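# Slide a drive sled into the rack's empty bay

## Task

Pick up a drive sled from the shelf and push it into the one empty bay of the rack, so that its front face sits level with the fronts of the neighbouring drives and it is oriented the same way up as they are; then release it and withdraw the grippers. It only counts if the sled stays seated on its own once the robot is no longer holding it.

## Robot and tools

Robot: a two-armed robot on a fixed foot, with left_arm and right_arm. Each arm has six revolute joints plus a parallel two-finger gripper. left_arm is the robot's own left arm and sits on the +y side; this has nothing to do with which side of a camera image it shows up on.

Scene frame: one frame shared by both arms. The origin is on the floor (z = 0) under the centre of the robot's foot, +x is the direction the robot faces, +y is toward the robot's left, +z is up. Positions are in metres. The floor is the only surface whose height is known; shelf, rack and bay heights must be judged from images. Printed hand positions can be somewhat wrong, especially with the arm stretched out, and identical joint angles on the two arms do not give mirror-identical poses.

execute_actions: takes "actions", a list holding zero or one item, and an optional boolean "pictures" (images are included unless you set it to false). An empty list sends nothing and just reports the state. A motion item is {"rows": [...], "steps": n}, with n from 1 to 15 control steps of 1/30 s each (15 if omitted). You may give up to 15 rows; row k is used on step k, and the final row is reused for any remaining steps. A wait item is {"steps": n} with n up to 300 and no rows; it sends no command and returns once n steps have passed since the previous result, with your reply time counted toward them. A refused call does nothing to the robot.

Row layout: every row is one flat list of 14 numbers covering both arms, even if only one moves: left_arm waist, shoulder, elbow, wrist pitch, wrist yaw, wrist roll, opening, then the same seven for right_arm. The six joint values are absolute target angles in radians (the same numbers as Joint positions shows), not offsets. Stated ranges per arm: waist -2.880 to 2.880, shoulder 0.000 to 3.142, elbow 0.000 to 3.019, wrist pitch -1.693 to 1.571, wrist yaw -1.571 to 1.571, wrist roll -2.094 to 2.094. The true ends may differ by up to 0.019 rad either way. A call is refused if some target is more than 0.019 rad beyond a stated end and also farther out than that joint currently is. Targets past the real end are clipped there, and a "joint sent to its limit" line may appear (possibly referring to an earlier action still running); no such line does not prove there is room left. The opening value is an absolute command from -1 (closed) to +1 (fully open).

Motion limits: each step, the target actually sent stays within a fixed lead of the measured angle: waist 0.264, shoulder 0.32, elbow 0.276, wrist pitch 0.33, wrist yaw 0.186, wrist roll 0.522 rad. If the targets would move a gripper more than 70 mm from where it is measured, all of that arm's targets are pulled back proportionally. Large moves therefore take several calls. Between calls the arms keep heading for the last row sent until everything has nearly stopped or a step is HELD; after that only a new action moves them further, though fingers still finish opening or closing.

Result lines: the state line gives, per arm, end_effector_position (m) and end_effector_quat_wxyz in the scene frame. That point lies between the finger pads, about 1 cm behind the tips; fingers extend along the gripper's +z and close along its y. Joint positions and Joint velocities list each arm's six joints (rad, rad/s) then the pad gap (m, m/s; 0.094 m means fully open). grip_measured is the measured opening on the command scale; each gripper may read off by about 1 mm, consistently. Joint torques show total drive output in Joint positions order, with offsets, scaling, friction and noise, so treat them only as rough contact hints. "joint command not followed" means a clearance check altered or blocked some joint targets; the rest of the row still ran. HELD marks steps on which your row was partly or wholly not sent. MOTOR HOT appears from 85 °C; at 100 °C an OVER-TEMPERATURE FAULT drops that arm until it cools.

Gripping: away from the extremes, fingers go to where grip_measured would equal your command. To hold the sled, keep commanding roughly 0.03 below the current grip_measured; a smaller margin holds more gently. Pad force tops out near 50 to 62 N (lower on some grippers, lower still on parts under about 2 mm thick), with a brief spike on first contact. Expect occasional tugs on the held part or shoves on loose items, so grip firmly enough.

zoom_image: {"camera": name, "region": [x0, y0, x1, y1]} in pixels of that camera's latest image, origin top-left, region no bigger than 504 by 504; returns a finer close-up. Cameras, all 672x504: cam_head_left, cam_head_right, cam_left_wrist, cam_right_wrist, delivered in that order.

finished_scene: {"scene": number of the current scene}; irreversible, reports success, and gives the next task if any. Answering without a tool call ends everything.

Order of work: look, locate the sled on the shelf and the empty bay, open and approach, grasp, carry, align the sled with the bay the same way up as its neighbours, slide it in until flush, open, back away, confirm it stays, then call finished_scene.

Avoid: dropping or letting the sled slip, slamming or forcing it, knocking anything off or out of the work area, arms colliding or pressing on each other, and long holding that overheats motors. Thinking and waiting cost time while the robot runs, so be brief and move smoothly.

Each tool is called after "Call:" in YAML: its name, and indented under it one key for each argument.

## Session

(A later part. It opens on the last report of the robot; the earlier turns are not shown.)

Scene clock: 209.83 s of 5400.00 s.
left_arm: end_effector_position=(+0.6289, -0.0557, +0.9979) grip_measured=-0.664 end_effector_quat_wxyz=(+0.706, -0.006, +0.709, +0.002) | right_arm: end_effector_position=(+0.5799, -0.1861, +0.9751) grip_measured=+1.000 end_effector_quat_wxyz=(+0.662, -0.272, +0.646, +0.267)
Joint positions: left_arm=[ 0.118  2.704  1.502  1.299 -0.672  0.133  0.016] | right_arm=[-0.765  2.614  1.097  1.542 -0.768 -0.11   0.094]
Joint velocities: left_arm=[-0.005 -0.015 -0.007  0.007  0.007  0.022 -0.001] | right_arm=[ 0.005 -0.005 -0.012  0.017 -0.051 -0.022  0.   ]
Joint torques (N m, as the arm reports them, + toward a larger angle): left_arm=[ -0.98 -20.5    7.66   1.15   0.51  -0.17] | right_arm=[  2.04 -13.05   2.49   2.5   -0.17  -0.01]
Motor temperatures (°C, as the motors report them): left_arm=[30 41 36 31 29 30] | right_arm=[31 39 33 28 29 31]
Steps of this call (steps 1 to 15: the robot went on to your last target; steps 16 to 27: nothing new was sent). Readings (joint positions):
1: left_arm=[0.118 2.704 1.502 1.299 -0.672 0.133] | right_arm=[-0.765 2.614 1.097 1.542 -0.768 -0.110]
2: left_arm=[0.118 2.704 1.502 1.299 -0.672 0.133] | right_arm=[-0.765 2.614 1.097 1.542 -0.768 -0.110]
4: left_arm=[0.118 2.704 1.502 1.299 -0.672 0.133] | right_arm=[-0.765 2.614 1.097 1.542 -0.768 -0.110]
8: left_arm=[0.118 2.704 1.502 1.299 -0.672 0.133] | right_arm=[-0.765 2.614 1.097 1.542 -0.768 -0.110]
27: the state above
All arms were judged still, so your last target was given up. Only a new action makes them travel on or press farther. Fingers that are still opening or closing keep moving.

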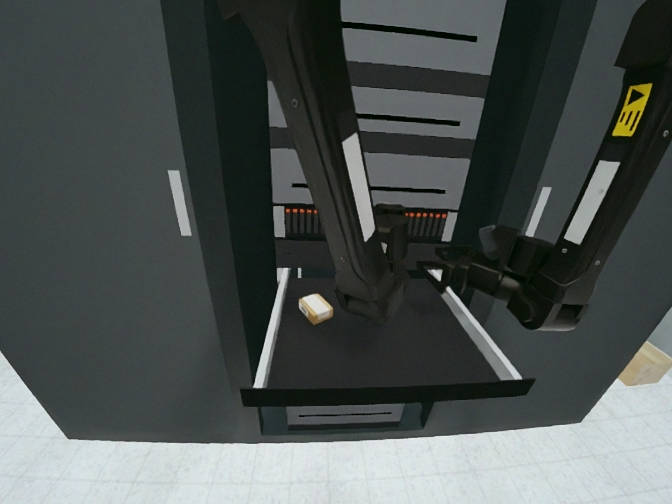

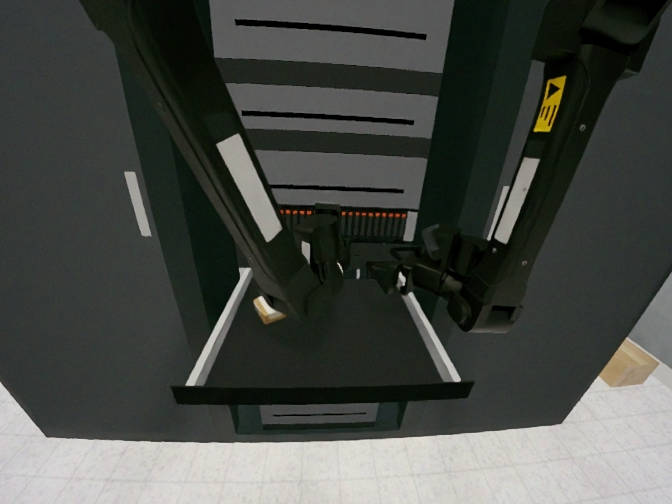

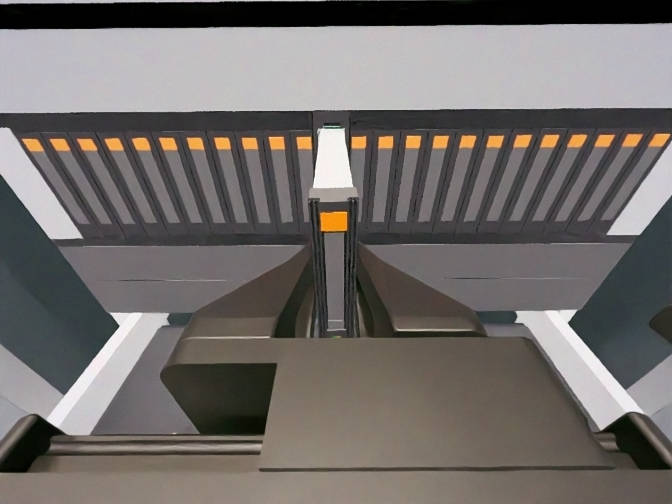

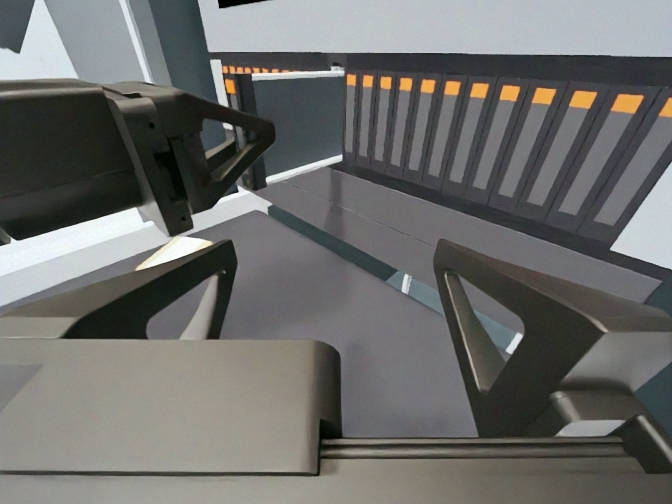

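Call:
execute_actions:
  actions:
    - {"rows": [ [0.128,2.704,1.540,1.290,-0.667,0.120,-0.70,-0.752,2.618,1.112,1.565,-0.77,-0.10,1.0], [0.126,2.704,1.530,1.303,-0.668,0.120,-0.70,-0.752,2.618,1.112,1.565,-0.77,-0.10,1.0], [0.125,2.704,1.520,1.316,-0.668,0.120,-0.70,-0.752,2.618,1.112,1.565,-0.77,-0.10,1.0], [0.125,2.704,1.515,1.327,-0.668,0.120,-0.70,-0.752,2.618,1.112,1.565,-0.77,-0.10,1.0], [0.125,2.704,1.515,1.334,-0.668,0.120,-0.70,-0.752,2.618,1.112,1.565,-0.77,-0.10,1.0], [0.125,2.704,1.515,1.338,-0.668,0.120,-0.70,-0.752,2.618,1.112,1.565,-0.77,-0.10,1.0], [0.125,2.704,1.515,1.340,-0.668,0.120,-0.70,-0.752,2.618,1.112,1.565,-0.77,-0.10,1.0], [0.125,2.704,1.515,1.342,-0.668,0.120,-0.70,-0.752,2.618,1.112,1.565,-0.77,-0.10,1.0], [0.125,2.704,1.515,1.344,-0.668,0.120,-0.70,-0.752,2.618,1.112,1.565,-0.77,-0.10,1.0], [0.125,2.704,1.515,1.346,-0.668,0.120,-0.70,-0.752,2.618,1.112,1.565,-0.77,-0.10,1.0], [0.125,2.704,1.515,1.347,-0.668,0.120,-0.70,-0.752,2.618,1.112,1.565,-0.77,-0.10,1.0] ], "steps": 15}
  pictures: false

Call:
execute_actions:
  actions:
    - {"steps": 10}

Call:
zoom_image:
  camera: "cam_left_wrist"
  region: [290, 100, 380, 190]

Call:
zoom_image:
  camera: "cam_right_wrist"
  region: [280, 50, 400, 200]

Scene clock: 213.53 s of 5400.00 s.
left_arm: end_effector_position=(+0.6285, -0.0553, +0.9983) grip_measured=-0.664 end_effector_quat_wxyz=(+0.707, -0.008, +0.707, +0.001) | right_arm: end_effector_position=(+0.5799, -0.1861, +0.9751) grip_measured=+1.000 end_effector_quat_wxyz=(+0.662, -0.272, +0.646, +0.267)
Joint positions: left_arm=[ 0.118  2.705  1.502  1.306 -0.672  0.133  0.016] | right_arm=[-0.765  2.614  1.097  1.542 -0.768 -0.11   0.094]
Joint velocities: left_arm=[ 0.005 -0.005 -0.027 -0.022  0.051 -0.022 -0.001] | right_arm=[-0.005  0.005  0.002  0.002 -0.022  0.081  0.   ]
Joint torques (N m, as the arm reports them, + toward a larger angle): left_arm=[ -1.82 -20.45   5.17   3.65   0.37  -0.17] | right_arm=[  2.06 -13.1    2.51   2.53  -0.16  -0.01]
Motor temperatures (°C, as the motors report them): left_arm=[30 41 36 31 29 30] | right_arm=[31 39 33 28 29 31]
Steps of this call (steps 1 to 90: nothing new was sent; then 0.20 s passed at rest; steps 91 to 105: all 15 steps of this action). Readings (joint positions):
91: left_arm=[0.118 2.704 1.502 1.299 -0.672 0.133] | right_arm=[-0.765 2.614 1.097 1.542 -0.768 -0.110]
92: left_arm=[0.118 2.704 1.502 1.299 -0.672 0.133] | right_arm=[-0.765 2.614 1.097 1.542 -0.768 -0.110]
94: left_arm=[0.118 2.704 1.502 1.299 -0.672 0.133] | right_arm=[-0.765 2.614 1.097 1.542 -0.768 -0.110]
98: left_arm=[0.118 2.704 1.502 1.303 -0.672 0.133] | right_arm=[-0.765 2.614 1.097 1.542 -0.768 -0.110]
105: the state above

Scene clock: 213.87 s of 5400.00 s.
left_arm: end_effector_position=(+0.6285, -0.0553, +0.9983) grip_measured=-0.664 end_effector_quat_wxyz=(+0.707, -0.008, +0.707, +0.001) | right_arm: end_effector_position=(+0.5799, -0.1861, +0.9751) grip_measured=+1.000 end_effector_quat_wxyz=(+0.662, -0.272, +0.646, +0.267)
Joint positions: left_arm=[ 0.118  2.705  1.502  1.306 -0.672  0.133  0.016] | right_arm=[-0.765  2.614  1.097  1.542 -0.768 -0.11   0.094]
Joint velocities: left_arm=[-0.015 -0.005  0.002 -0.002  0.037 -0.037  0.   ] | right_arm=[-0.005  0.005 -0.002  0.002  0.037  0.022  0.   ]
Joint torques (N m, as the arm reports them, + toward a larger angle): left_arm=[ -0.45 -20.13   5.09   3.37   0.39  -0.18] | right_arm=[  2.03 -13.08   2.52   2.52  -0.16  -0.01]
Motor temperatures (°C, as the motors report them): left_arm=[30 41 36 31 29 30] | right_arm=[31 39 33 28 29 31]
Steps of this call (steps 1 to 10: the robot went on to your last target). Readings (joint positions):
1: left_arm=[0.118 2.705 1.502 1.306 -0.672 0.133] | right_arm=[-0.765 2.614 1.097 1.542 -0.768 -0.110]
2: left_arm=[0.118 2.705 1.502 1.306 -0.672 0.133] | right_arm=[-0.765 2.614 1.097 1.542 -0.768 -0.110]
4: left_arm=[0.118 2.705 1.502 1.306 -0.672 0.133] | right_arm=[-0.765 2.614 1.097 1.542 -0.768 -0.110]
8: left_arm=[0.118 2.705 1.502 1.306 -0.672 0.133] | right_arm=[-0.765 2.614 1.097 1.542 -0.768 -0.110]
10: the state above

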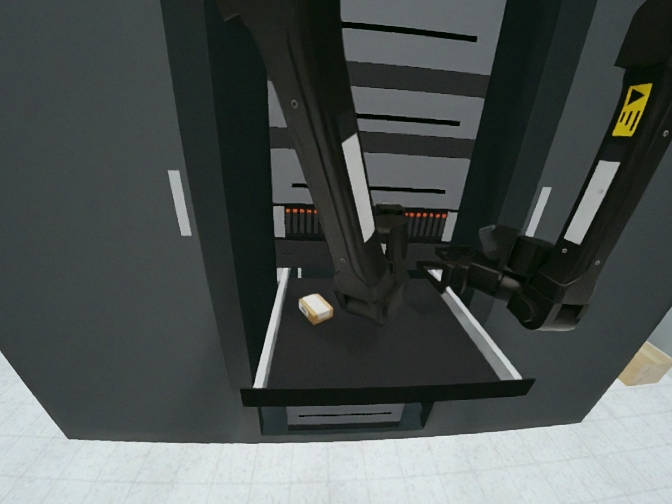

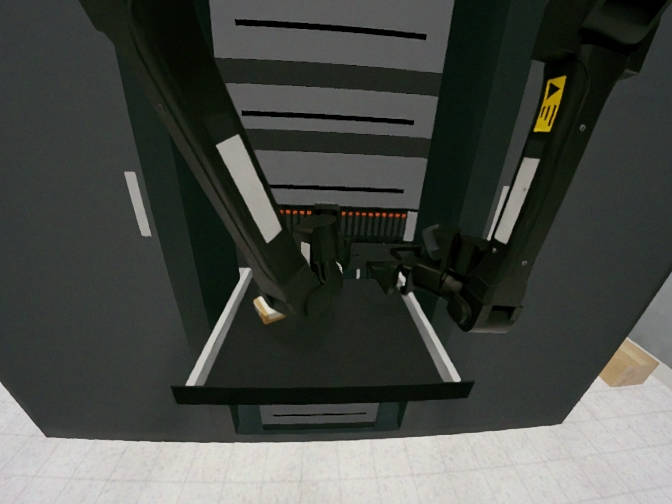

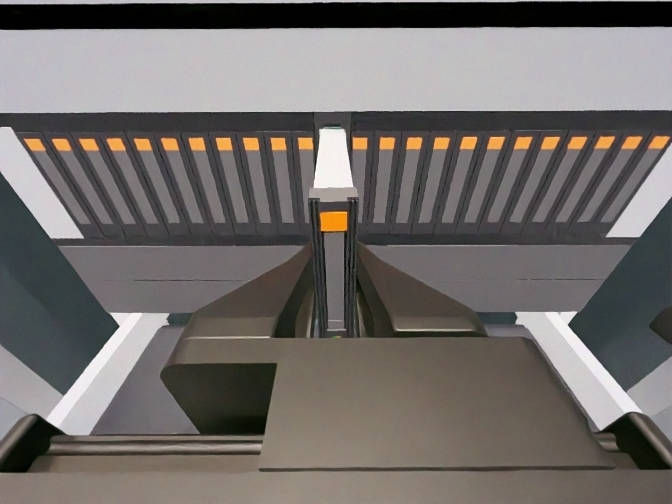

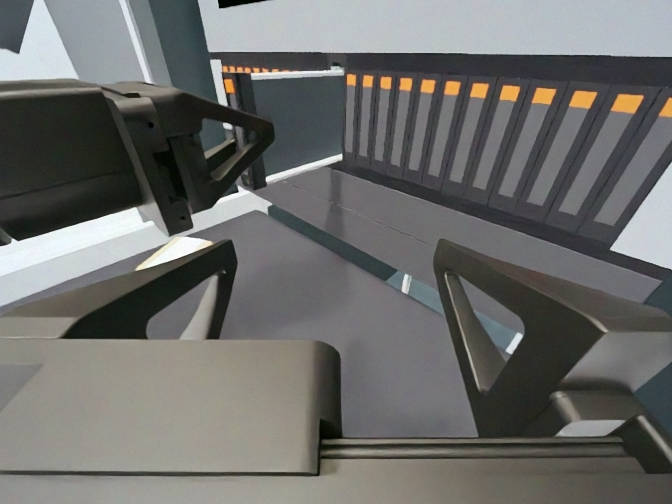

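Region (290, 100, 380, 190) of cam_left_wrist's 672x504 image, scaled by 5.600, with more detail than that image has.

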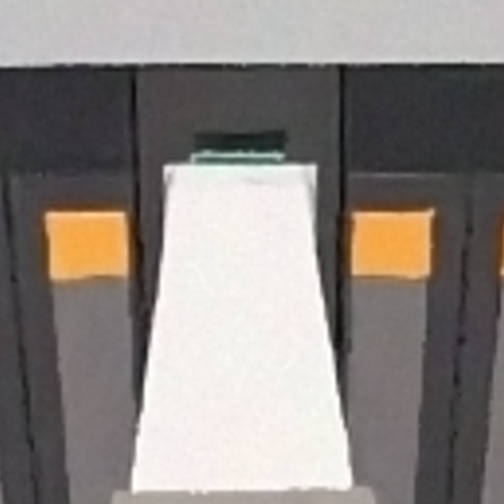

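Region (280, 50, 400, 200) of cam_right_wrist's 672x504 image, scaled by 3.360, with more detail than that image has; it fills the left 403 columns of this view, and the rest is white.

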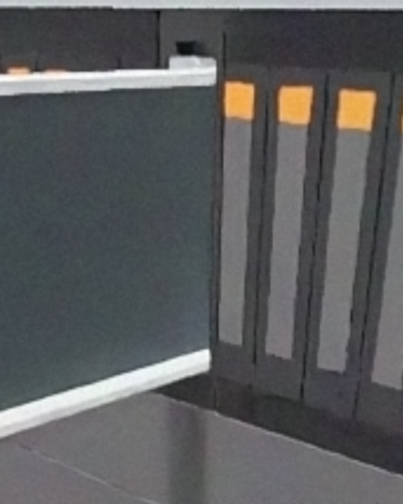

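Call:
execute_actions:
  actions:
    - {"rows": [ [0.125,2.704,1.520,1.348,-0.668,0.120,-0.70,-0.752,2.618,1.112,1.565,-0.77,-0.10,1.0], [0.125,2.704,1.525,1.349,-0.668,0.120,-0.70,-0.752,2.618,1.112,1.565,-0.77,-0.10,1.0], [0.125,2.704,1.529,1.350,-0.668,0.120,-0.70,-0.752,2.618,1.112,1.565,-0.77,-0.10,1.0], [0.125,2.704,1.532,1.351,-0.668,0.120,-0.70,-0.752,2.618,1.112,1.565,-0.77,-0.10,1.0], [0.125,2.704,1.533,1.3515,-0.668,0.120,-0.70,-0.752,2.618,1.112,1.565,-0.77,-0.10,1.0] ], "steps": 14}
  pictures: false

Scene clock: 217.57 s of 5400.00 s.
left_arm: end_effector_position=(+0.6286, -0.0550, +0.9989) grip_measured=-0.664 end_effector_quat_wxyz=(+0.708, -0.009, +0.706, +0.001) | right_arm: end_effector_position=(+0.5799, -0.1861, +0.9751) grip_measured=+1.000 end_effector_quat_wxyz=(+0.662, -0.272, +0.646, +0.267)
Joint positions: left_arm=[ 0.118  2.705  1.502  1.309 -0.672  0.133  0.016] | right_arm=[-0.765  2.614  1.097  1.542 -0.768 -0.11   0.094]
Joint velocities: left_arm=[ 0.015  0.005 -0.002 -0.007 -0.081  0.037  0.001] | right_arm=[-0.005 -0.015  0.002 -0.002 -0.037 -0.022  0.   ]
Joint torques (N m, as the arm reports them, + toward a larger angle): left_arm=[ -0.64 -20.01   6.46   3.56   0.36  -0.17] | right_arm=[  2.07 -13.16   2.5    2.52  -0.17  -0.01]
Motor temperatures (°C, as the motors report them): left_arm=[30 41 36 31 29 30] | right_arm=[31 39 33 28 29 31]
Steps of this call (steps 1 to 15: the robot went on to your last target; steps 16 to 90: nothing new was sent; then 0.23 s passed at rest; steps 91 to 104: all 14 steps of this action). Readings (joint positions):
91: left_arm=[0.118 2.705 1.502 1.306 -0.672 0.133] | right_arm=[-0.765 2.614 1.097 1.542 -0.768 -0.110]
92: left_arm=[0.118 2.705 1.502 1.306 -0.672 0.133] | right_arm=[-0.765 2.614 1.097 1.542 -0.768 -0.110]
94: left_arm=[0.118 2.705 1.502 1.307 -0.672 0.133] | right_arm=[-0.765 2.614 1.097 1.542 -0.768 -0.110]
98: left_arm=[0.118 2.705 1.502 1.309 -0.672 0.133] | right_arm=[-0.765 2.614 1.097 1.542 -0.768 -0.110]
104: the state above

Call:
execute_actions:
  actions:
    - {"rows": [ [0.125,2.704,1.534,1.332,-0.668,0.120,-0.70,-0.752,2.618,1.112,1.565,-0.77,-0.10,1.0], [0.1252,2.704,1.535,1.314,-0.668,0.120,-0.70,-0.752,2.618,1.112,1.565,-0.77,-0.10,1.0], [0.1255,2.704,1.536,1.302,-0.668,0.120,-0.70,-0.752,2.618,1.112,1.565,-0.77,-0.10,1.0], [0.1258,2.704,1.5371,1.298,-0.6678,0.120,-0.70,-0.752,2.618,1.112,1.565,-0.77,-0.10,1.0], [0.1262,2.704,1.5382,1.2965,-0.6675,0.120,-0.70,-0.752,2.618,1.112,1.565,-0.77,-0.10,1.0], [0.1265,2.704,1.5393,1.2952,-0.6673,0.120,-0.70,-0.752,2.618,1.112,1.565,-0.77,-0.10,1.0], [0.1268,2.704,1.5404,1.2939,-0.667,0.120,-0.70,-0.752,2.618,1.112,1.565,-0.77,-0.10,1.0], [0.1272,2.704,1.5415,1.2926,-0.6668,0.120,-0.70,-0.752,2.618,1.112,1.565,-0.77,-0.10,1.0], [0.1275,2.704,1.5426,1.2913,-0.6666,0.120,-0.70,-0.752,2.618,1.112,1.565,-0.77,-0.10,1.0], [0.1278,2.704,1.5437,1.29,-0.6663,0.120,-0.70,-0.752,2.618,1.112,1.565,-0.77,-0.10,1.0], [0.1282,2.704,1.5448,1.2887,-0.6661,0.120,-0.70,-0.752,2.618,1.112,1.565,-0.77,-0.10,1.0], [0.1285,2.704,1.5459,1.2874,-0.6659,0.120,-0.70,-0.752,2.618,1.112,1.565,-0.77,-0.10,1.0], [0.1288,2.704,1.547,1.2861,-0.6656,0.120,-0.70,-0.752,2.618,1.112,1.565,-0.77,-0.10,1.0], [0.1292,2.704,1.548,1.2848,-0.6654,0.120,-0.70,-0.752,2.618,1.112,1.565,-0.77,-0.10,1.0], [0.1295,2.704,1.549,1.2835,-0.6652,0.120,-0.70,-0.752,2.618,1.112,1.565,-0.77,-0.10,1.0] ], "steps": 15}
  pictures: false

Call:
execute_actions:
  actions:
    - {"steps": 10}
  pictures: false

Scene clock: 220.33 s of 5400.00 s.
left_arm: end_effector_position=(+0.6308, -0.0551, +0.9983) grip_measured=-0.664 end_effector_quat_wxyz=(+0.707, -0.008, +0.707, +0.002) | right_arm: end_effector_position=(+0.5799, -0.1861, +0.9751) grip_measured=+1.000 end_effector_quat_wxyz=(+0.662, -0.272, +0.646, +0.267)
Joint positions: left_arm=[ 0.12   2.706  1.507  1.3   -0.67   0.133  0.016] | right_arm=[-0.765  2.614  1.097  1.542 -0.768 -0.11   0.094]
Joint velocities: left_arm=[-0.005  0.005  0.037 -0.017  0.022  0.007  0.   ] | right_arm=[-0.015 -0.024 -0.002 -0.002 -0.022 -0.037  0.   ]
Joint torques (N m, as the arm reports them, + toward a larger angle): left_arm=[ -0.41 -20.53   7.09   1.51   0.47  -0.19] | right_arm=[  2.08 -13.12   2.5    2.52  -0.17  -0.01]
Motor temperatures (°C, as the motors report them): left_arm=[30 41 36 31 29 30] | right_arm=[31 39 33 28 29 31]
Steps of this call (steps 1 to 15: the robot went on to your last target; steps 16 to 68: nothing new was sent; steps 69 to 83: all 15 steps of this action). Readings (joint positions):
69: left_arm=[0.118 2.705 1.502 1.309 -0.672 0.133] | right_arm=[-0.765 2.614 1.097 1.542 -0.768 -0.110]
70: left_arm=[0.118 2.705 1.502 1.309 -0.672 0.133] | right_arm=[-0.765 2.614 1.097 1.542 -0.768 -0.110]
72: left_arm=[0.118 2.705 1.502 1.309 -0.672 0.133] | right_arm=[-0.765 2.614 1.097 1.542 -0.768 -0.110]
76: left_arm=[0.118 2.705 1.502 1.308 -0.672 0.133] | right_arm=[-0.765 2.614 1.097 1.542 -0.768 -0.110]
83: the state above

Scene clock: 220.67 s of 5400.00 s.
left_arm: end_effector_position=(+0.6321, -0.0549, +0.9985) grip_measured=-0.664 end_effector_quat_wxyz=(+0.707, -0.008, +0.708, +0.002) | right_arm: end_effector_position=(+0.5799, -0.1861, +0.9751) grip_measured=+1.000 end_effector_quat_wxyz=(+0.662, -0.272, +0.646, +0.267)
Joint positions: left_arm=[ 0.121  2.706  1.51   1.297 -0.669  0.133  0.016] | right_arm=[-0.765  2.614  1.097  1.542 -0.768 -0.11   0.094]
Joint velocities: left_arm=[-0.015 -0.015  0.002 -0.017 -0.037 -0.022 -0.001] | right_arm=[-0.015 -0.015 -0.017  0.007  0.022 -0.066  0.   ]
Joint torques (N m, as the arm reports them, + toward a larger angle): left_arm=[ -1.02 -20.13   6.98   1.46   0.36  -0.21] | right_arm=[  2.09 -13.13   2.49   2.52  -0.17  -0.02]
Motor temperatures (°C, as the motors report them): left_arm=[30 41 36 31 29 30] | right_arm=[31 39 33 28 29 31]
Steps of this call (steps 1 to 10: the robot went on to your last target). Readings (joint positions):
1: left_arm=[0.120 2.706 1.508 1.299 -0.670 0.133] | right_arm=[-0.765 2.614 1.097 1.542 -0.768 -0.110]
2: left_arm=[0.121 2.706 1.509 1.297 -0.670 0.133] | right_arm=[-0.765 2.614 1.097 1.542 -0.768 -0.110]
4: left_arm=[0.121 2.706 1.510 1.297 -0.669 0.133] | right_arm=[-0.765 2.614 1.097 1.542 -0.768 -0.110]
8: left_arm=[0.121 2.706 1.510 1.297 -0.669 0.133] | right_arm=[-0.765 2.614 1.097 1.542 -0.768 -0.110]
10: the state above

Call:
execute_actions:
  actions:
    - {"rows": [ [0.1306,2.704,1.5518,1.2835,-0.6644,0.120,-0.70,-0.752,2.618,1.112,1.565,-0.77,-0.10,1.0], [0.1317,2.704,1.5545,1.2815,-0.6636,0.120,-0.70,-0.752,2.618,1.112,1.565,-0.77,-0.10,1.0], [0.1327,2.704,1.5573,1.279,-0.6627,0.120,-0.70,-0.752,2.618,1.112,1.565,-0.77,-0.10,1.0], [0.1338,2.7043,1.5601,1.2763,-0.6619,0.120,-0.70,-0.752,2.618,1.112,1.565,-0.77,-0.10,1.0], [0.1349,2.7047,1.5628,1.2735,-0.6611,0.120,-0.70,-0.752,2.618,1.112,1.565,-0.77,-0.10,1.0], [0.1359,2.7051,1.5656,1.2707,-0.6603,0.120,-0.70,-0.752,2.618,1.112,1.565,-0.77,-0.10,1.0], [0.137,2.7055,1.5684,1.2679,-0.6595,0.120,-0.70,-0.752,2.618,1.112,1.565,-0.77,-0.10,1.0], [0.1381,2.7058,1.5711,1.2651,-0.6586,0.120,-0.70,-0.752,2.618,1.112,1.565,-0.77,-0.10,1.0], [0.1392,2.7062,1.5739,1.2623,-0.6578,0.120,-0.70,-0.752,2.618,1.112,1.565,-0.77,-0.10,1.0], [0.1402,2.7066,1.5767,1.2595,-0.657,0.120,-0.70,-0.752,2.618,1.112,1.565,-0.77,-0.10,1.0], [0.1413,2.707,1.5794,1.2567,-0.6562,0.120,-0.70,-0.752,2.618,1.112,1.565,-0.77,-0.10,1.0], [0.1424,2.7074,1.5822,1.2539,-0.6554,0.120,-0.70,-0.752,2.618,1.112,1.565,-0.77,-0.10,1.0], [0.1435,2.7077,1.585,1.2511,-0.6545,0.120,-0.70,-0.752,2.618,1.112,1.565,-0.77,-0.10,1.0], [0.1445,2.7081,1.5877,1.2483,-0.6537,0.120,-0.70,-0.752,2.618,1.112,1.565,-0.77,-0.10,1.0], [0.1456,2.7085,1.5905,1.2455,-0.6529,0.120,-0.70,-0.752,2.618,1.112,1.565,-0.77,-0.10,1.0] ], "steps": 15}
  pictures: false

Call:
execute_actions:
  actions:
    - {"steps": 10}

Scene clock: 223.60 s of 5400.00 s.
left_arm: end_effector_position=(+0.6458, -0.0550, +0.9997) grip_measured=-0.664 end_effector_quat_wxyz=(+0.706, -0.007, +0.708, +0.003) | right_arm: end_effector_position=(+0.5799, -0.1861, +0.9751) grip_measured=+1.000 end_effector_quat_wxyz=(+0.662, -0.272, +0.646, +0.267)
Joint positions: left_arm=[ 0.134  2.71   1.543  1.263 -0.657  0.133  0.016] | right_arm=[-0.765  2.614  1.097  1.542 -0.768 -0.11   0.094]
Joint velocities: left_arm=[ 0.015  0.005  0.081 -0.076 -0.022  0.081  0.   ] | right_arm=[-0.005 -0.005  0.002 -0.007 -0.037  0.007  0.   ]
Joint torques (N m, as the arm reports them, + toward a larger angle): left_arm=[ -1.05 -20.94   7.44   1.59   0.43  -0.16] | right_arm=[  2.   -13.15   2.52   2.5   -0.17  -0.01]
Motor temperatures (°C, as the motors report them): left_arm=[30 41 36 31 29 30] | right_arm=[31 39 33 28 29 31]
Steps of this call (steps 1 to 15: the robot went on to your last target; steps 16 to 73: nothing new was sent; steps 74 to 88: all 15 steps of this action). Readings (joint positions):
74: left_arm=[0.121 2.706 1.510 1.297 -0.669 0.133] | right_arm=[-0.765 2.614 1.097 1.542 -0.768 -0.110]
75: left_arm=[0.121 2.706 1.510 1.297 -0.669 0.133] | right_arm=[-0.765 2.614 1.097 1.542 -0.768 -0.110]
77: left_arm=[0.122 2.706 1.513 1.294 -0.668 0.133] | right_arm=[-0.765 2.614 1.097 1.542 -0.768 -0.110]
81: left_arm=[0.126 2.707 1.524 1.284 -0.665 0.133] | right_arm=[-0.765 2.614 1.097 1.542 -0.768 -0.110]
88: the state above

Scene clock: 223.93 s of 5400.00 s.
left_arm: end_effector_position=(+0.6481, -0.0548, +0.9999) grip_measured=-0.664 end_effector_quat_wxyz=(+0.705, -0.007, +0.709, +0.004) | right_arm: end_effector_position=(+0.5799, -0.1861, +0.9751) grip_measured=+1.000 end_effector_quat_wxyz=(+0.662, -0.272, +0.646, +0.267)
Joint positions: left_arm=[ 0.137  2.71   1.549  1.257 -0.656  0.133  0.016] | right_arm=[-0.765  2.614  1.097  1.542 -0.768 -0.11   0.094]
Joint velocities: left_arm=[-0.005 -0.005  0.002  0.002 -0.066 -0.037  0.   ] | right_arm=[-0.015 -0.015 -0.007 -0.002 -0.022 -0.037  0.   ]
Joint torques (N m, as the arm reports them, + toward a larger angle): left_arm=[ -1.1  -20.99   7.49   1.43   0.37  -0.17] | right_arm=[  2.13 -13.09   2.48   2.54  -0.17  -0.01]
Motor temperatures (°C, as the motors report them): left_arm=[30 41 36 31 29 30] | right_arm=[31 39 33 28 29 31]
Steps of this call (steps 1 to 10: the robot went on to your last target). Readings (joint positions):
1: left_arm=[0.135 2.710 1.546 1.260 -0.657 0.133] | right_arm=[-0.765 2.614 1.097 1.542 -0.768 -0.110]
2: left_arm=[0.136 2.710 1.548 1.259 -0.656 0.133] | right_arm=[-0.765 2.614 1.097 1.542 -0.768 -0.110]
4: left_arm=[0.137 2.710 1.549 1.257 -0.656 0.133] | right_arm=[-0.765 2.614 1.097 1.542 -0.768 -0.110]
8: left_arm=[0.137 2.710 1.549 1.257 -0.656 0.133] | right_arm=[-0.765 2.614 1.097 1.542 -0.768 -0.110]
10: the state above

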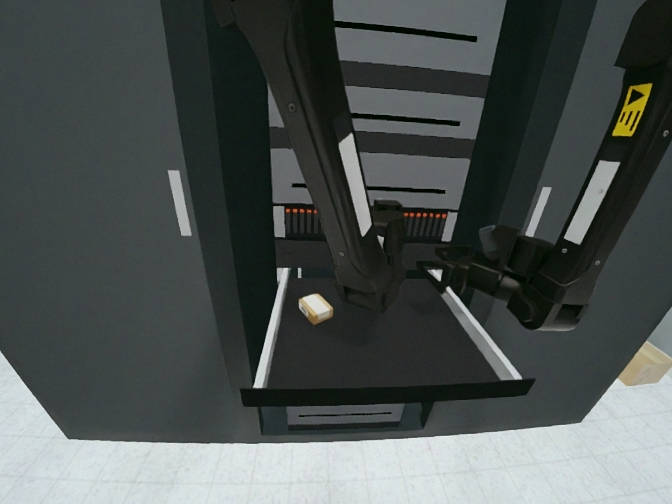

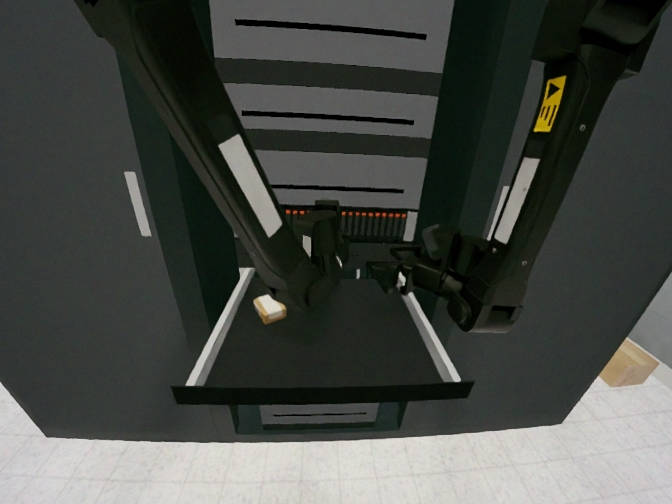

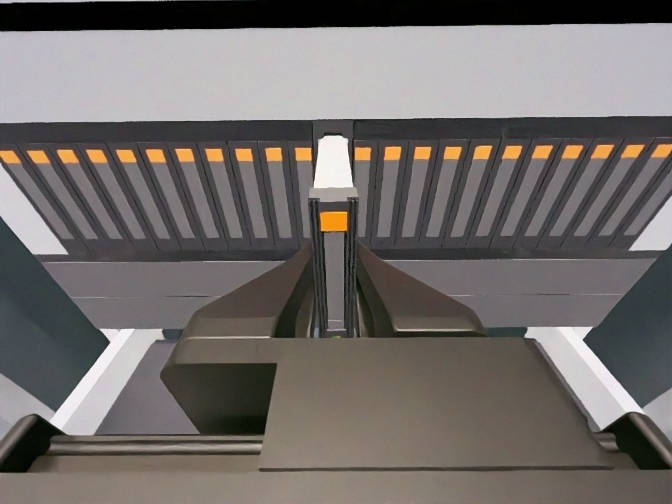

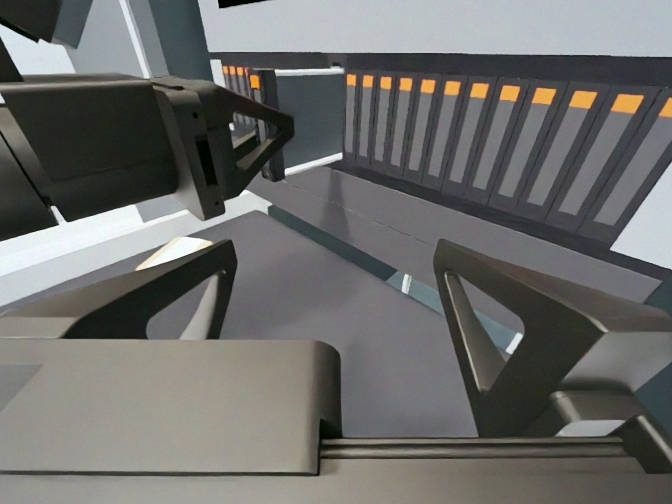

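Call:
execute_actions:
  actions:
    - {"rows": [ [0.1469,2.7097,1.5944,1.2455,-0.6517,0.120,-0.70,-0.752,2.618,1.112,1.565,-0.77,-0.10,1.0], [0.1481,2.711,1.5984,1.2455,-0.6504,0.120,-0.70,-0.752,2.618,1.112,1.565,-0.77,-0.10,1.0], [0.1494,2.7122,1.6023,1.2445,-0.6492,0.120,-0.70,-0.752,2.618,1.112,1.565,-0.77,-0.10,1.0], [0.1506,2.7134,1.6062,1.2415,-0.648,0.120,-0.70,-0.752,2.618,1.112,1.565,-0.77,-0.10,1.0], [0.1519,2.7146,1.6102,1.2386,-0.6467,0.120,-0.70,-0.752,2.618,1.112,1.565,-0.77,-0.10,1.0], [0.1531,2.7159,1.6141,1.2356,-0.6455,0.120,-0.70,-0.752,2.618,1.112,1.565,-0.77,-0.10,1.0], [0.1544,2.7171,1.618,1.2326,-0.6443,0.120,-0.70,-0.752,2.618,1.112,1.565,-0.77,-0.10,1.0], [0.1556,2.7183,1.622,1.2297,-0.643,0.120,-0.70,-0.752,2.618,1.112,1.565,-0.77,-0.10,1.0], [0.1569,2.7195,1.6259,1.2267,-0.6418,0.120,-0.70,-0.752,2.618,1.112,1.565,-0.77,-0.10,1.0], [0.1581,2.7208,1.6298,1.2237,-0.6406,0.120,-0.70,-0.752,2.618,1.112,1.565,-0.77,-0.10,1.0], [0.1594,2.722,1.6338,1.2208,-0.6393,0.120,-0.70,-0.752,2.618,1.112,1.565,-0.77,-0.10,1.0], [0.1606,2.7232,1.6377,1.2178,-0.6381,0.120,-0.70,-0.752,2.618,1.112,1.565,-0.77,-0.10,1.0], [0.1619,2.7244,1.6416,1.2148,-0.6369,0.120,-0.70,-0.752,2.618,1.112,1.565,-0.77,-0.10,1.0], [0.1631,2.7257,1.6456,1.2119,-0.6356,0.120,-0.70,-0.752,2.618,1.112,1.565,-0.77,-0.10,1.0], [0.1644,2.7269,1.6495,1.2089,-0.6344,0.120,-0.70,-0.752,2.618,1.112,1.565,-0.77,-0.10,1.0] ], "steps": 15}
  pictures: false

Call:
execute_actions:
  actions:
    - {"steps": 10}
  pictures: false

Scene clock: 228.63 s of 5400.00 s.
left_arm: end_effector_position=(+0.6643, -0.0548, +0.9988) grip_measured=-0.664 end_effector_quat_wxyz=(+0.707, -0.007, +0.707, +0.004) | right_arm: end_effector_position=(+0.5799, -0.1861, +0.9751) grip_measured=+1.000 end_effector_quat_wxyz=(+0.662, -0.272, +0.646, +0.267)
Joint positions: left_arm=[ 0.152  2.726  1.598  1.228 -0.64   0.133  0.016] | right_arm=[-0.765  2.614  1.097  1.542 -0.768 -0.11   0.094]
Joint velocities: left_arm=[ 0.044  0.015  0.11  -0.1    0.022  0.007 -0.001] | right_arm=[ 0.005 -0.005  0.012 -0.002 -0.037 -0.022  0.   ]
Joint torques (N m, as the arm reports them, + toward a larger angle): left_arm=[ -0.96 -20.66   7.91   1.61   0.4   -0.18] | right_arm=[  2.02 -13.12   2.5    2.54  -0.16  -0.01]
Motor temperatures (°C, as the motors report them): left_arm=[30 41 36 31 29 30] | right_arm=[31 39 32 28 29 31]
Steps of this call (steps 1 to 15: the robot went on to your last target; steps 16 to 90: nothing new was sent; then 1.20 s passed at rest; steps 91 to 105: all 15 steps of this action). Readings (joint positions):
91: left_arm=[0.137 2.710 1.549 1.257 -0.655 0.133] | right_arm=[-0.765 2.614 1.097 1.542 -0.768 -0.110]
92: left_arm=[0.137 2.711 1.550 1.257 -0.655 0.133] | right_arm=[-0.765 2.614 1.097 1.542 -0.768 -0.110]
94: left_arm=[0.137 2.713 1.555 1.257 -0.654 0.133] | right_arm=[-0.765 2.614 1.097 1.542 -0.768 -0.110]
98: left_arm=[0.143 2.719 1.570 1.248 -0.649 0.133] | right_arm=[-0.765 2.614 1.097 1.542 -0.768 -0.110]
105: the state above

Scene clock: 228.97 s of 5400.00 s.
left_arm: end_effector_position=(+0.6672, -0.0545, +0.9987) grip_measured=-0.664 end_effector_quat_wxyz=(+0.707, -0.007, +0.707, +0.004) | right_arm: end_effector_position=(+0.5799, -0.1861, +0.9751) grip_measured=+1.000 end_effector_quat_wxyz=(+0.662, -0.272, +0.646, +0.267)
Joint positions: left_arm=[ 0.155  2.728  1.606  1.222 -0.636  0.133  0.016] | right_arm=[-0.765  2.614  1.097  1.542 -0.768 -0.11   0.094]
Joint velocities: left_arm=[-0.005 -0.005  0.012 -0.007 -0.007 -0.037  0.   ] | right_arm=[-0.005 -0.015 -0.007 -0.012 -0.007  0.007  0.   ]
Joint torques (N m, as the arm reports them, + toward a larger angle): left_arm=[ -0.73 -20.57   7.97   1.48   0.31  -0.21] | right_arm=[  2.01 -13.08   2.49   2.52  -0.17  -0.01]
Motor temperatures (°C, as the motors report them): left_arm=[30 41 36 31 29 30] | right_arm=[31 39 32 28 29 31]
Steps of this call (steps 1 to 10: the robot went on to your last target). Readings (joint positions):
1: left_arm=[0.153 2.727 1.601 1.225 -0.639 0.133] | right_arm=[-0.765 2.614 1.097 1.542 -0.768 -0.110]
2: left_arm=[0.154 2.728 1.604 1.223 -0.638 0.133] | right_arm=[-0.765 2.614 1.097 1.542 -0.768 -0.110]
4: left_arm=[0.155 2.728 1.606 1.222 -0.636 0.133] | right_arm=[-0.765 2.614 1.097 1.542 -0.768 -0.110]
8: left_arm=[0.155 2.728 1.606 1.222 -0.636 0.133] | right_arm=[-0.765 2.614 1.097 1.542 -0.768 -0.110]
10: the state above

Call:
execute_actions:
  actions:
    - {"rows": [ [0.1657,2.7279,1.6536,1.2075,-0.6332,0.1195,-0.70,-0.752,2.618,1.112,1.565,-0.77,-0.10,1.0], [0.167,2.7288,1.6576,1.2045,-0.632,0.119,-0.70,-0.752,2.618,1.112,1.565,-0.77,-0.10,1.0], [0.1683,2.7298,1.6617,1.2012,-0.6309,0.1185,-0.70,-0.752,2.618,1.112,1.565,-0.77,-0.10,1.0], [0.1696,2.7308,1.6658,1.198,-0.6297,0.118,-0.70,-0.752,2.618,1.112,1.565,-0.77,-0.10,1.0], [0.1709,2.7317,1.6698,1.1947,-0.6285,0.1175,-0.70,-0.752,2.618,1.112,1.565,-0.77,-0.10,1.0], [0.1722,2.7327,1.6739,1.1915,-0.6273,0.117,-0.70,-0.752,2.618,1.112,1.565,-0.77,-0.10,1.0], [0.1735,2.7337,1.678,1.1882,-0.6261,0.1165,-0.70,-0.752,2.618,1.112,1.565,-0.77,-0.10,1.0], [0.1747,2.7346,1.682,1.1849,-0.625,0.116,-0.70,-0.752,2.618,1.112,1.565,-0.77,-0.10,1.0], [0.176,2.7356,1.6861,1.1817,-0.6238,0.1155,-0.70,-0.752,2.618,1.112,1.565,-0.77,-0.10,1.0], [0.1773,2.7366,1.6902,1.1784,-0.6226,0.115,-0.70,-0.752,2.618,1.112,1.565,-0.77,-0.10,1.0], [0.1786,2.7375,1.6942,1.1752,-0.6214,0.1145,-0.70,-0.752,2.618,1.112,1.565,-0.77,-0.10,1.0], [0.1799,2.7385,1.6983,1.1719,-0.6202,0.114,-0.70,-0.752,2.618,1.112,1.565,-0.77,-0.10,1.0], [0.1812,2.7395,1.7024,1.1686,-0.6191,0.1135,-0.70,-0.752,2.618,1.112,1.565,-0.77,-0.10,1.0], [0.1825,2.7404,1.7064,1.1654,-0.6179,0.113,-0.70,-0.752,2.618,1.112,1.565,-0.77,-0.10,1.0], [0.1838,2.7414,1.7105,1.1621,-0.6167,0.113,-0.70,-0.752,2.618,1.112,1.565,-0.77,-0.10,1.0] ], "steps": 15}
  pictures: false

Call:
execute_actions:
  actions:
    - {"steps": 10}

Scene clock: 231.87 s of 5400.00 s.
left_arm: end_effector_position=(+0.6846, -0.0544, +0.9989) grip_measured=-0.664 end_effector_quat_wxyz=(+0.707, -0.006, +0.707, +0.004) | right_arm: end_effector_position=(+0.5799, -0.1861, +0.9751) grip_measured=+1.000 end_effector_quat_wxyz=(+0.662, -0.272, +0.646, +0.267)
Joint positions: left_arm=[ 0.171  2.741  1.657  1.182 -0.621  0.133  0.016] | right_arm=[-0.765  2.614  1.097  1.542 -0.768 -0.11   0.094]
Joint velocities: left_arm=[ 0.034  0.024  0.1   -0.085 -0.051  0.022 -0.   ] | right_arm=[-0.005  0.005 -0.007  0.007  0.022 -0.066  0.   ]
Joint torques (N m, as the arm reports them, + toward a larger angle): left_arm=[ -0.37 -21.33   8.38   1.43   0.35  -0.23] | right_arm=[  2.08 -13.14   2.5    2.52  -0.16  -0.01]
Motor temperatures (°C, as the motors report them): left_arm=[30 41 36 31 29 30] | right_arm=[31 39 32 28 29 31]
Steps of this call (steps 1 to 15: the robot went on to your last target; steps 16 to 72: nothing new was sent; steps 73 to 87: all 15 steps of this action). Readings (joint positions):
73: left_arm=[0.155 2.728 1.606 1.222 -0.636 0.133] | right_arm=[-0.765 2.614 1.097 1.542 -0.768 -0.110]
74: left_arm=[0.155 2.728 1.607 1.221 -0.636 0.133] | right_arm=[-0.765 2.614 1.097 1.542 -0.768 -0.110]
76: left_arm=[0.156 2.730 1.612 1.218 -0.636 0.133] | right_arm=[-0.765 2.614 1.097 1.542 -0.768 -0.110]
80: left_arm=[0.161 2.734 1.627 1.207 -0.632 0.133] | right_arm=[-0.765 2.614 1.097 1.542 -0.768 -0.110]
87: the state above

Scene clock: 232.20 s of 5400.00 s.
left_arm: end_effector_position=(+0.6876, -0.0543, +0.9991) grip_measured=-0.664 end_effector_quat_wxyz=(+0.707, -0.006, +0.708, +0.004) | right_arm: end_effector_position=(+0.5799, -0.1861, +0.9751) grip_measured=+1.000 end_effector_quat_wxyz=(+0.662, -0.272, +0.646, +0.267)
Joint positions: left_arm=[ 0.174  2.742  1.665  1.175 -0.619  0.132  0.016] | right_arm=[-0.765  2.614  1.097  1.542 -0.768 -0.11   0.094]
Joint velocities: left_arm=[-0.005 -0.015  0.002 -0.017 -0.007  0.037  0.   ] | right_arm=[-0.015  0.005  0.007 -0.017 -0.022 -0.007  0.   ]
Joint torques (N m, as the arm reports them, + toward a larger angle): left_arm=[ -0.55 -21.11   8.22   1.35   0.26  -0.24] | right_arm=[  2.05 -13.11   2.49   2.51  -0.16  -0.01]
Motor temperatures (°C, as the motors report them): left_arm=[30 41 37 31 29 30] | right_arm=[31 39 32 28 29 31]
Steps of this call (steps 1 to 10: the robot went on to your last target). Readings (joint positions):
1: left_arm=[0.172 2.742 1.660 1.179 -0.620 0.133] | right_arm=[-0.765 2.614 1.097 1.542 -0.768 -0.110]
2: left_arm=[0.173 2.742 1.663 1.177 -0.619 0.133] | right_arm=[-0.765 2.614 1.097 1.542 -0.768 -0.110]
4: left_arm=[0.174 2.742 1.665 1.175 -0.619 0.132] | right_arm=[-0.765 2.614 1.097 1.542 -0.768 -0.110]
8: left_arm=[0.174 2.742 1.665 1.175 -0.619 0.132] | right_arm=[-0.765 2.614 1.097 1.542 -0.768 -0.110]
10: the state above

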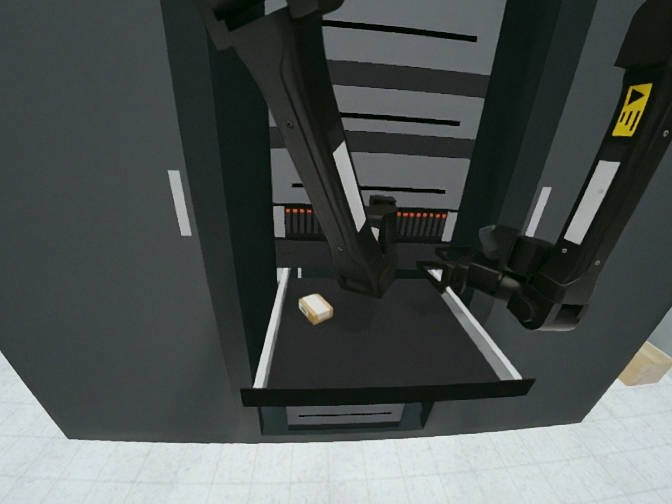

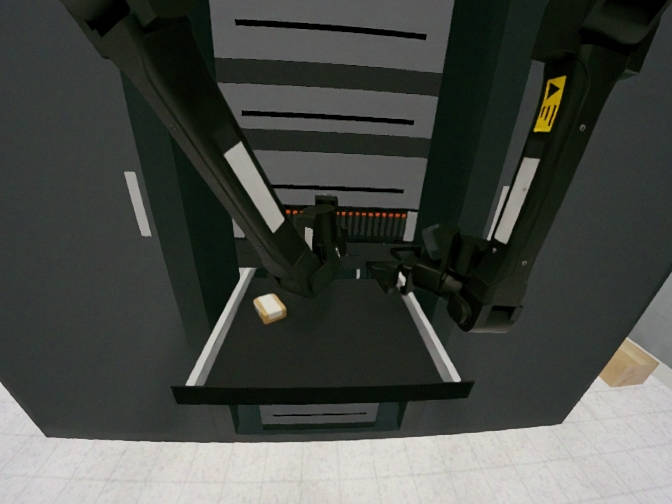

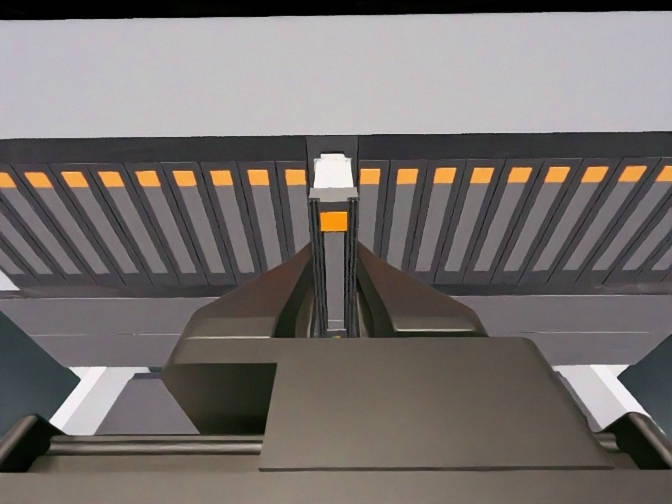

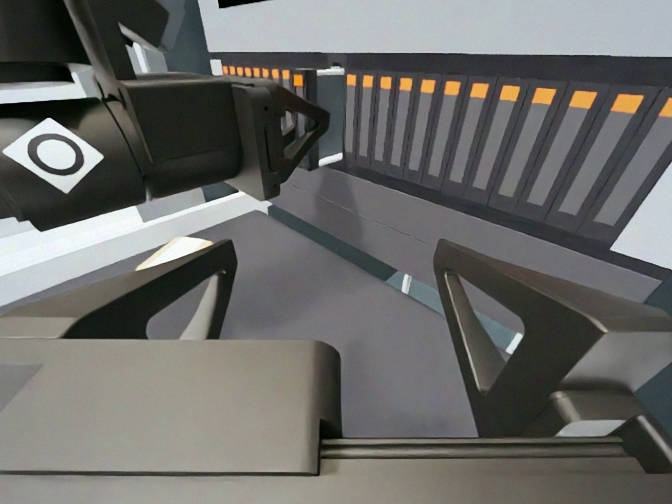

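Call:
execute_actions:
  actions:
    - {"rows": [ [0.1847,2.7422,1.7135,1.1612,-0.6158,0.115,-0.70,-0.752,2.618,1.112,1.565,-0.77,-0.10,1.0], [0.1857,2.7429,1.7166,1.1591,-0.615,0.117,-0.70,-0.752,2.618,1.112,1.565,-0.77,-0.10,1.0], [0.1866,2.7437,1.7196,1.1567,-0.6141,0.119,-0.70,-0.752,2.618,1.112,1.565,-0.77,-0.10,1.0], [0.1875,2.7444,1.7227,1.1542,-0.6132,0.121,-0.70,-0.752,2.618,1.112,1.565,-0.77,-0.10,1.0], [0.1885,2.7452,1.7257,1.1518,-0.6123,0.122,-0.70,-0.752,2.618,1.112,1.565,-0.77,-0.10,1.0], [0.1894,2.7459,1.7288,1.1493,-0.6115,0.122,-0.70,-0.752,2.618,1.112,1.565,-0.77,-0.10,1.0], [0.1903,2.7467,1.7318,1.1468,-0.6106,0.122,-0.70,-0.752,2.618,1.112,1.565,-0.77,-0.10,1.0], [0.1913,2.7474,1.7348,1.1444,-0.6097,0.122,-0.70,-0.752,2.618,1.112,1.565,-0.77,-0.10,1.0], [0.1922,2.7482,1.7379,1.1419,-0.6088,0.122,-0.70,-0.752,2.618,1.112,1.565,-0.77,-0.10,1.0], [0.1931,2.7489,1.7409,1.1394,-0.608,0.122,-0.70,-0.752,2.618,1.112,1.565,-0.77,-0.10,1.0], [0.1941,2.7497,1.744,1.137,-0.6071,0.122,-0.70,-0.752,2.618,1.112,1.565,-0.77,-0.10,1.0], [0.195,2.7504,1.747,1.1345,-0.6062,0.122,-0.70,-0.752,2.618,1.112,1.565,-0.77,-0.10,1.0] ], "steps": 15}
  pictures: false

Call:
execute_actions:
  actions:
    - {"steps": 8}

Call:
zoom_image:
  camera: "cam_right_wrist"
  region: [230, 50, 400, 220]

Scene clock: 234.73 s of 5400.00 s.
left_arm: end_effector_position=(+0.6991, -0.0541, +0.9993) grip_measured=-0.664 end_effector_quat_wxyz=(+0.706, -0.006, +0.708, +0.005) | right_arm: end_effector_position=(+0.5799, -0.1861, +0.9751) grip_measured=+1.000 end_effector_quat_wxyz=(+0.662, -0.272, +0.646, +0.267)
Joint positions: left_arm=[ 0.184  2.752  1.699  1.148 -0.607  0.132  0.016] | right_arm=[-0.765  2.614  1.097  1.542 -0.768 -0.11   0.094]
Joint velocities: left_arm=[ 0.005 -0.015  0.027 -0.032  0.037 -0.007 -0.001] | right_arm=[-0.005  0.005 -0.007  0.002 -0.022 -0.007  0.   ]
Joint torques (N m, as the arm reports them, + toward a larger angle): left_arm=[ -0.27 -21.45   8.4    1.42   0.23  -0.16] | right_arm=[  2.01 -13.07   2.5    2.52  -0.16  -0.01]
Motor temperatures (°C, as the motors report them): left_arm=[30 41 37 31 29 30] | right_arm=[31 39 32 28 29 31]
Steps of this call (steps 1 to 15: the robot went on to your last target; steps 16 to 61: nothing new was sent; steps 62 to 76: all 15 steps of this action). Readings (joint positions):
62: left_arm=[0.174 2.742 1.665 1.175 -0.618 0.132] | right_arm=[-0.765 2.614 1.097 1.542 -0.768 -0.110]
63: left_arm=[0.174 2.743 1.665 1.175 -0.618 0.132] | right_arm=[-0.765 2.614 1.097 1.542 -0.768 -0.110]
65: left_arm=[0.174 2.744 1.668 1.172 -0.618 0.132] | right_arm=[-0.765 2.614 1.097 1.542 -0.768 -0.110]
69: left_arm=[0.178 2.747 1.680 1.164 -0.615 0.132] | right_arm=[-0.765 2.614 1.097 1.542 -0.768 -0.110]
76: the state above

Scene clock: 235.00 s of 5400.00 s.
left_arm: end_effector_position=(+0.6995, -0.0539, +0.9994) grip_measured=-0.664 end_effector_quat_wxyz=(+0.706, -0.006, +0.708, +0.005) | right_arm: end_effector_position=(+0.5799, -0.1861, +0.9751) grip_measured=+1.000 end_effector_quat_wxyz=(+0.662, -0.272, +0.646, +0.267)
Joint positions: left_arm=[ 0.184  2.752  1.7    1.147 -0.607  0.132  0.016] | right_arm=[-0.765  2.614  1.097  1.542 -0.768 -0.11   0.094]
Joint velocities: left_arm=[-0.005 -0.015 -0.007 -0.012 -0.022  0.007  0.   ] | right_arm=[ 0.005 -0.015 -0.002  0.012 -0.022  0.066  0.   ]
Joint torques (N m, as the arm reports them, + toward a larger angle): left_arm=[ -0.48 -21.43   8.68   1.49   0.25  -0.15] | right_arm=[  2.08 -13.12   2.48   2.53  -0.16  -0.01]
Motor temperatures (°C, as the motors report them): left_arm=[30 41 37 31 29 30] | right_arm=[31 39 32 28 29 31]
Steps of this call (steps 1 to 8: the robot went on to your last target). Readings (joint positions):
1: left_arm=[0.184 2.752 1.700 1.147 -0.607 0.132] | right_arm=[-0.765 2.614 1.097 1.542 -0.768 -0.110]
2: left_arm=[0.184 2.752 1.700 1.147 -0.607 0.132] | right_arm=[-0.765 2.614 1.097 1.542 -0.768 -0.110]
4: left_arm=[0.184 2.752 1.700 1.147 -0.607 0.132] | right_arm=[-0.765 2.614 1.097 1.542 -0.768 -0.110]
8: the state above

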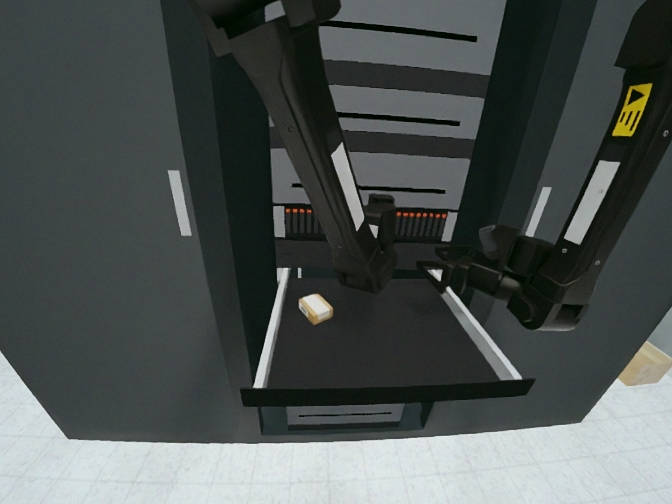

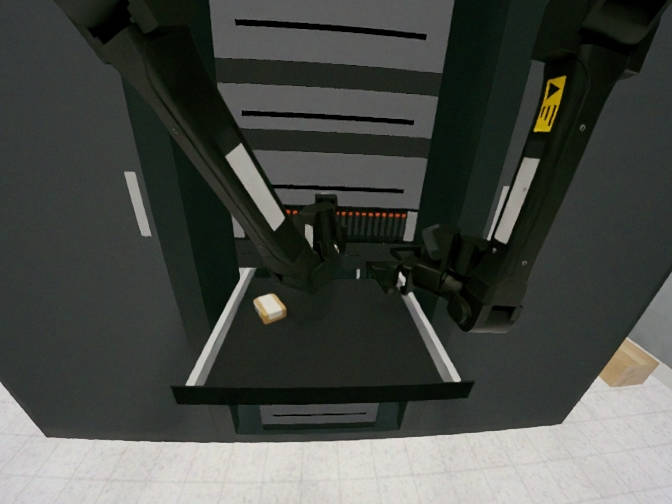

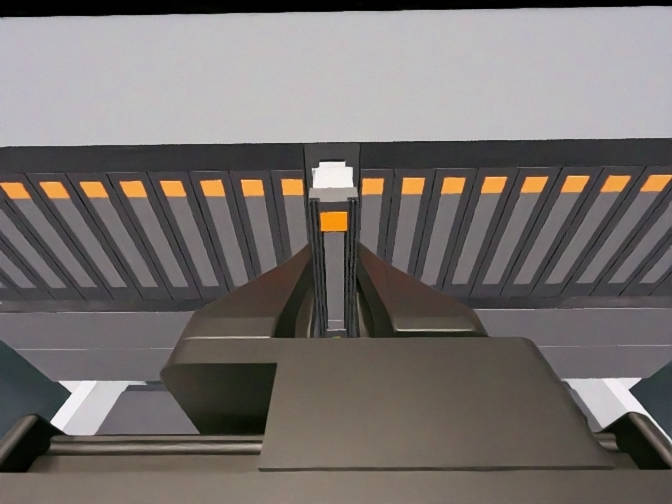

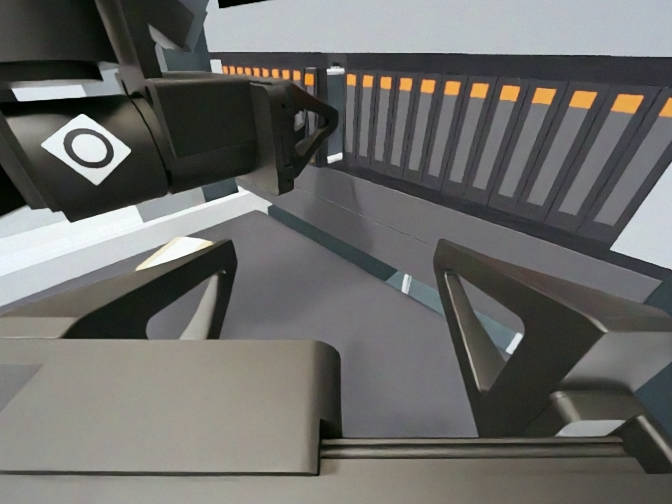

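Region (230, 50, 400, 220) of cam_right_wrist's 672x504 image, scaled by 2.965, with more detail than that image has.

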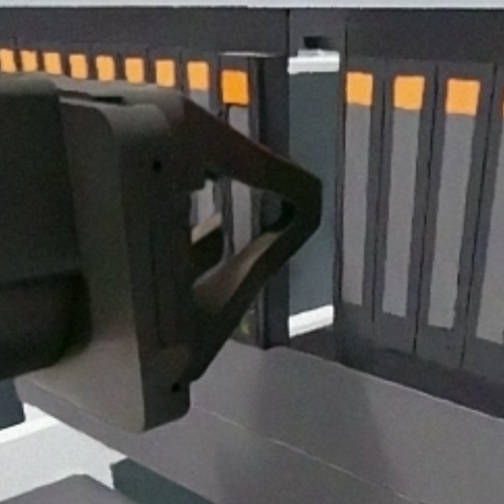

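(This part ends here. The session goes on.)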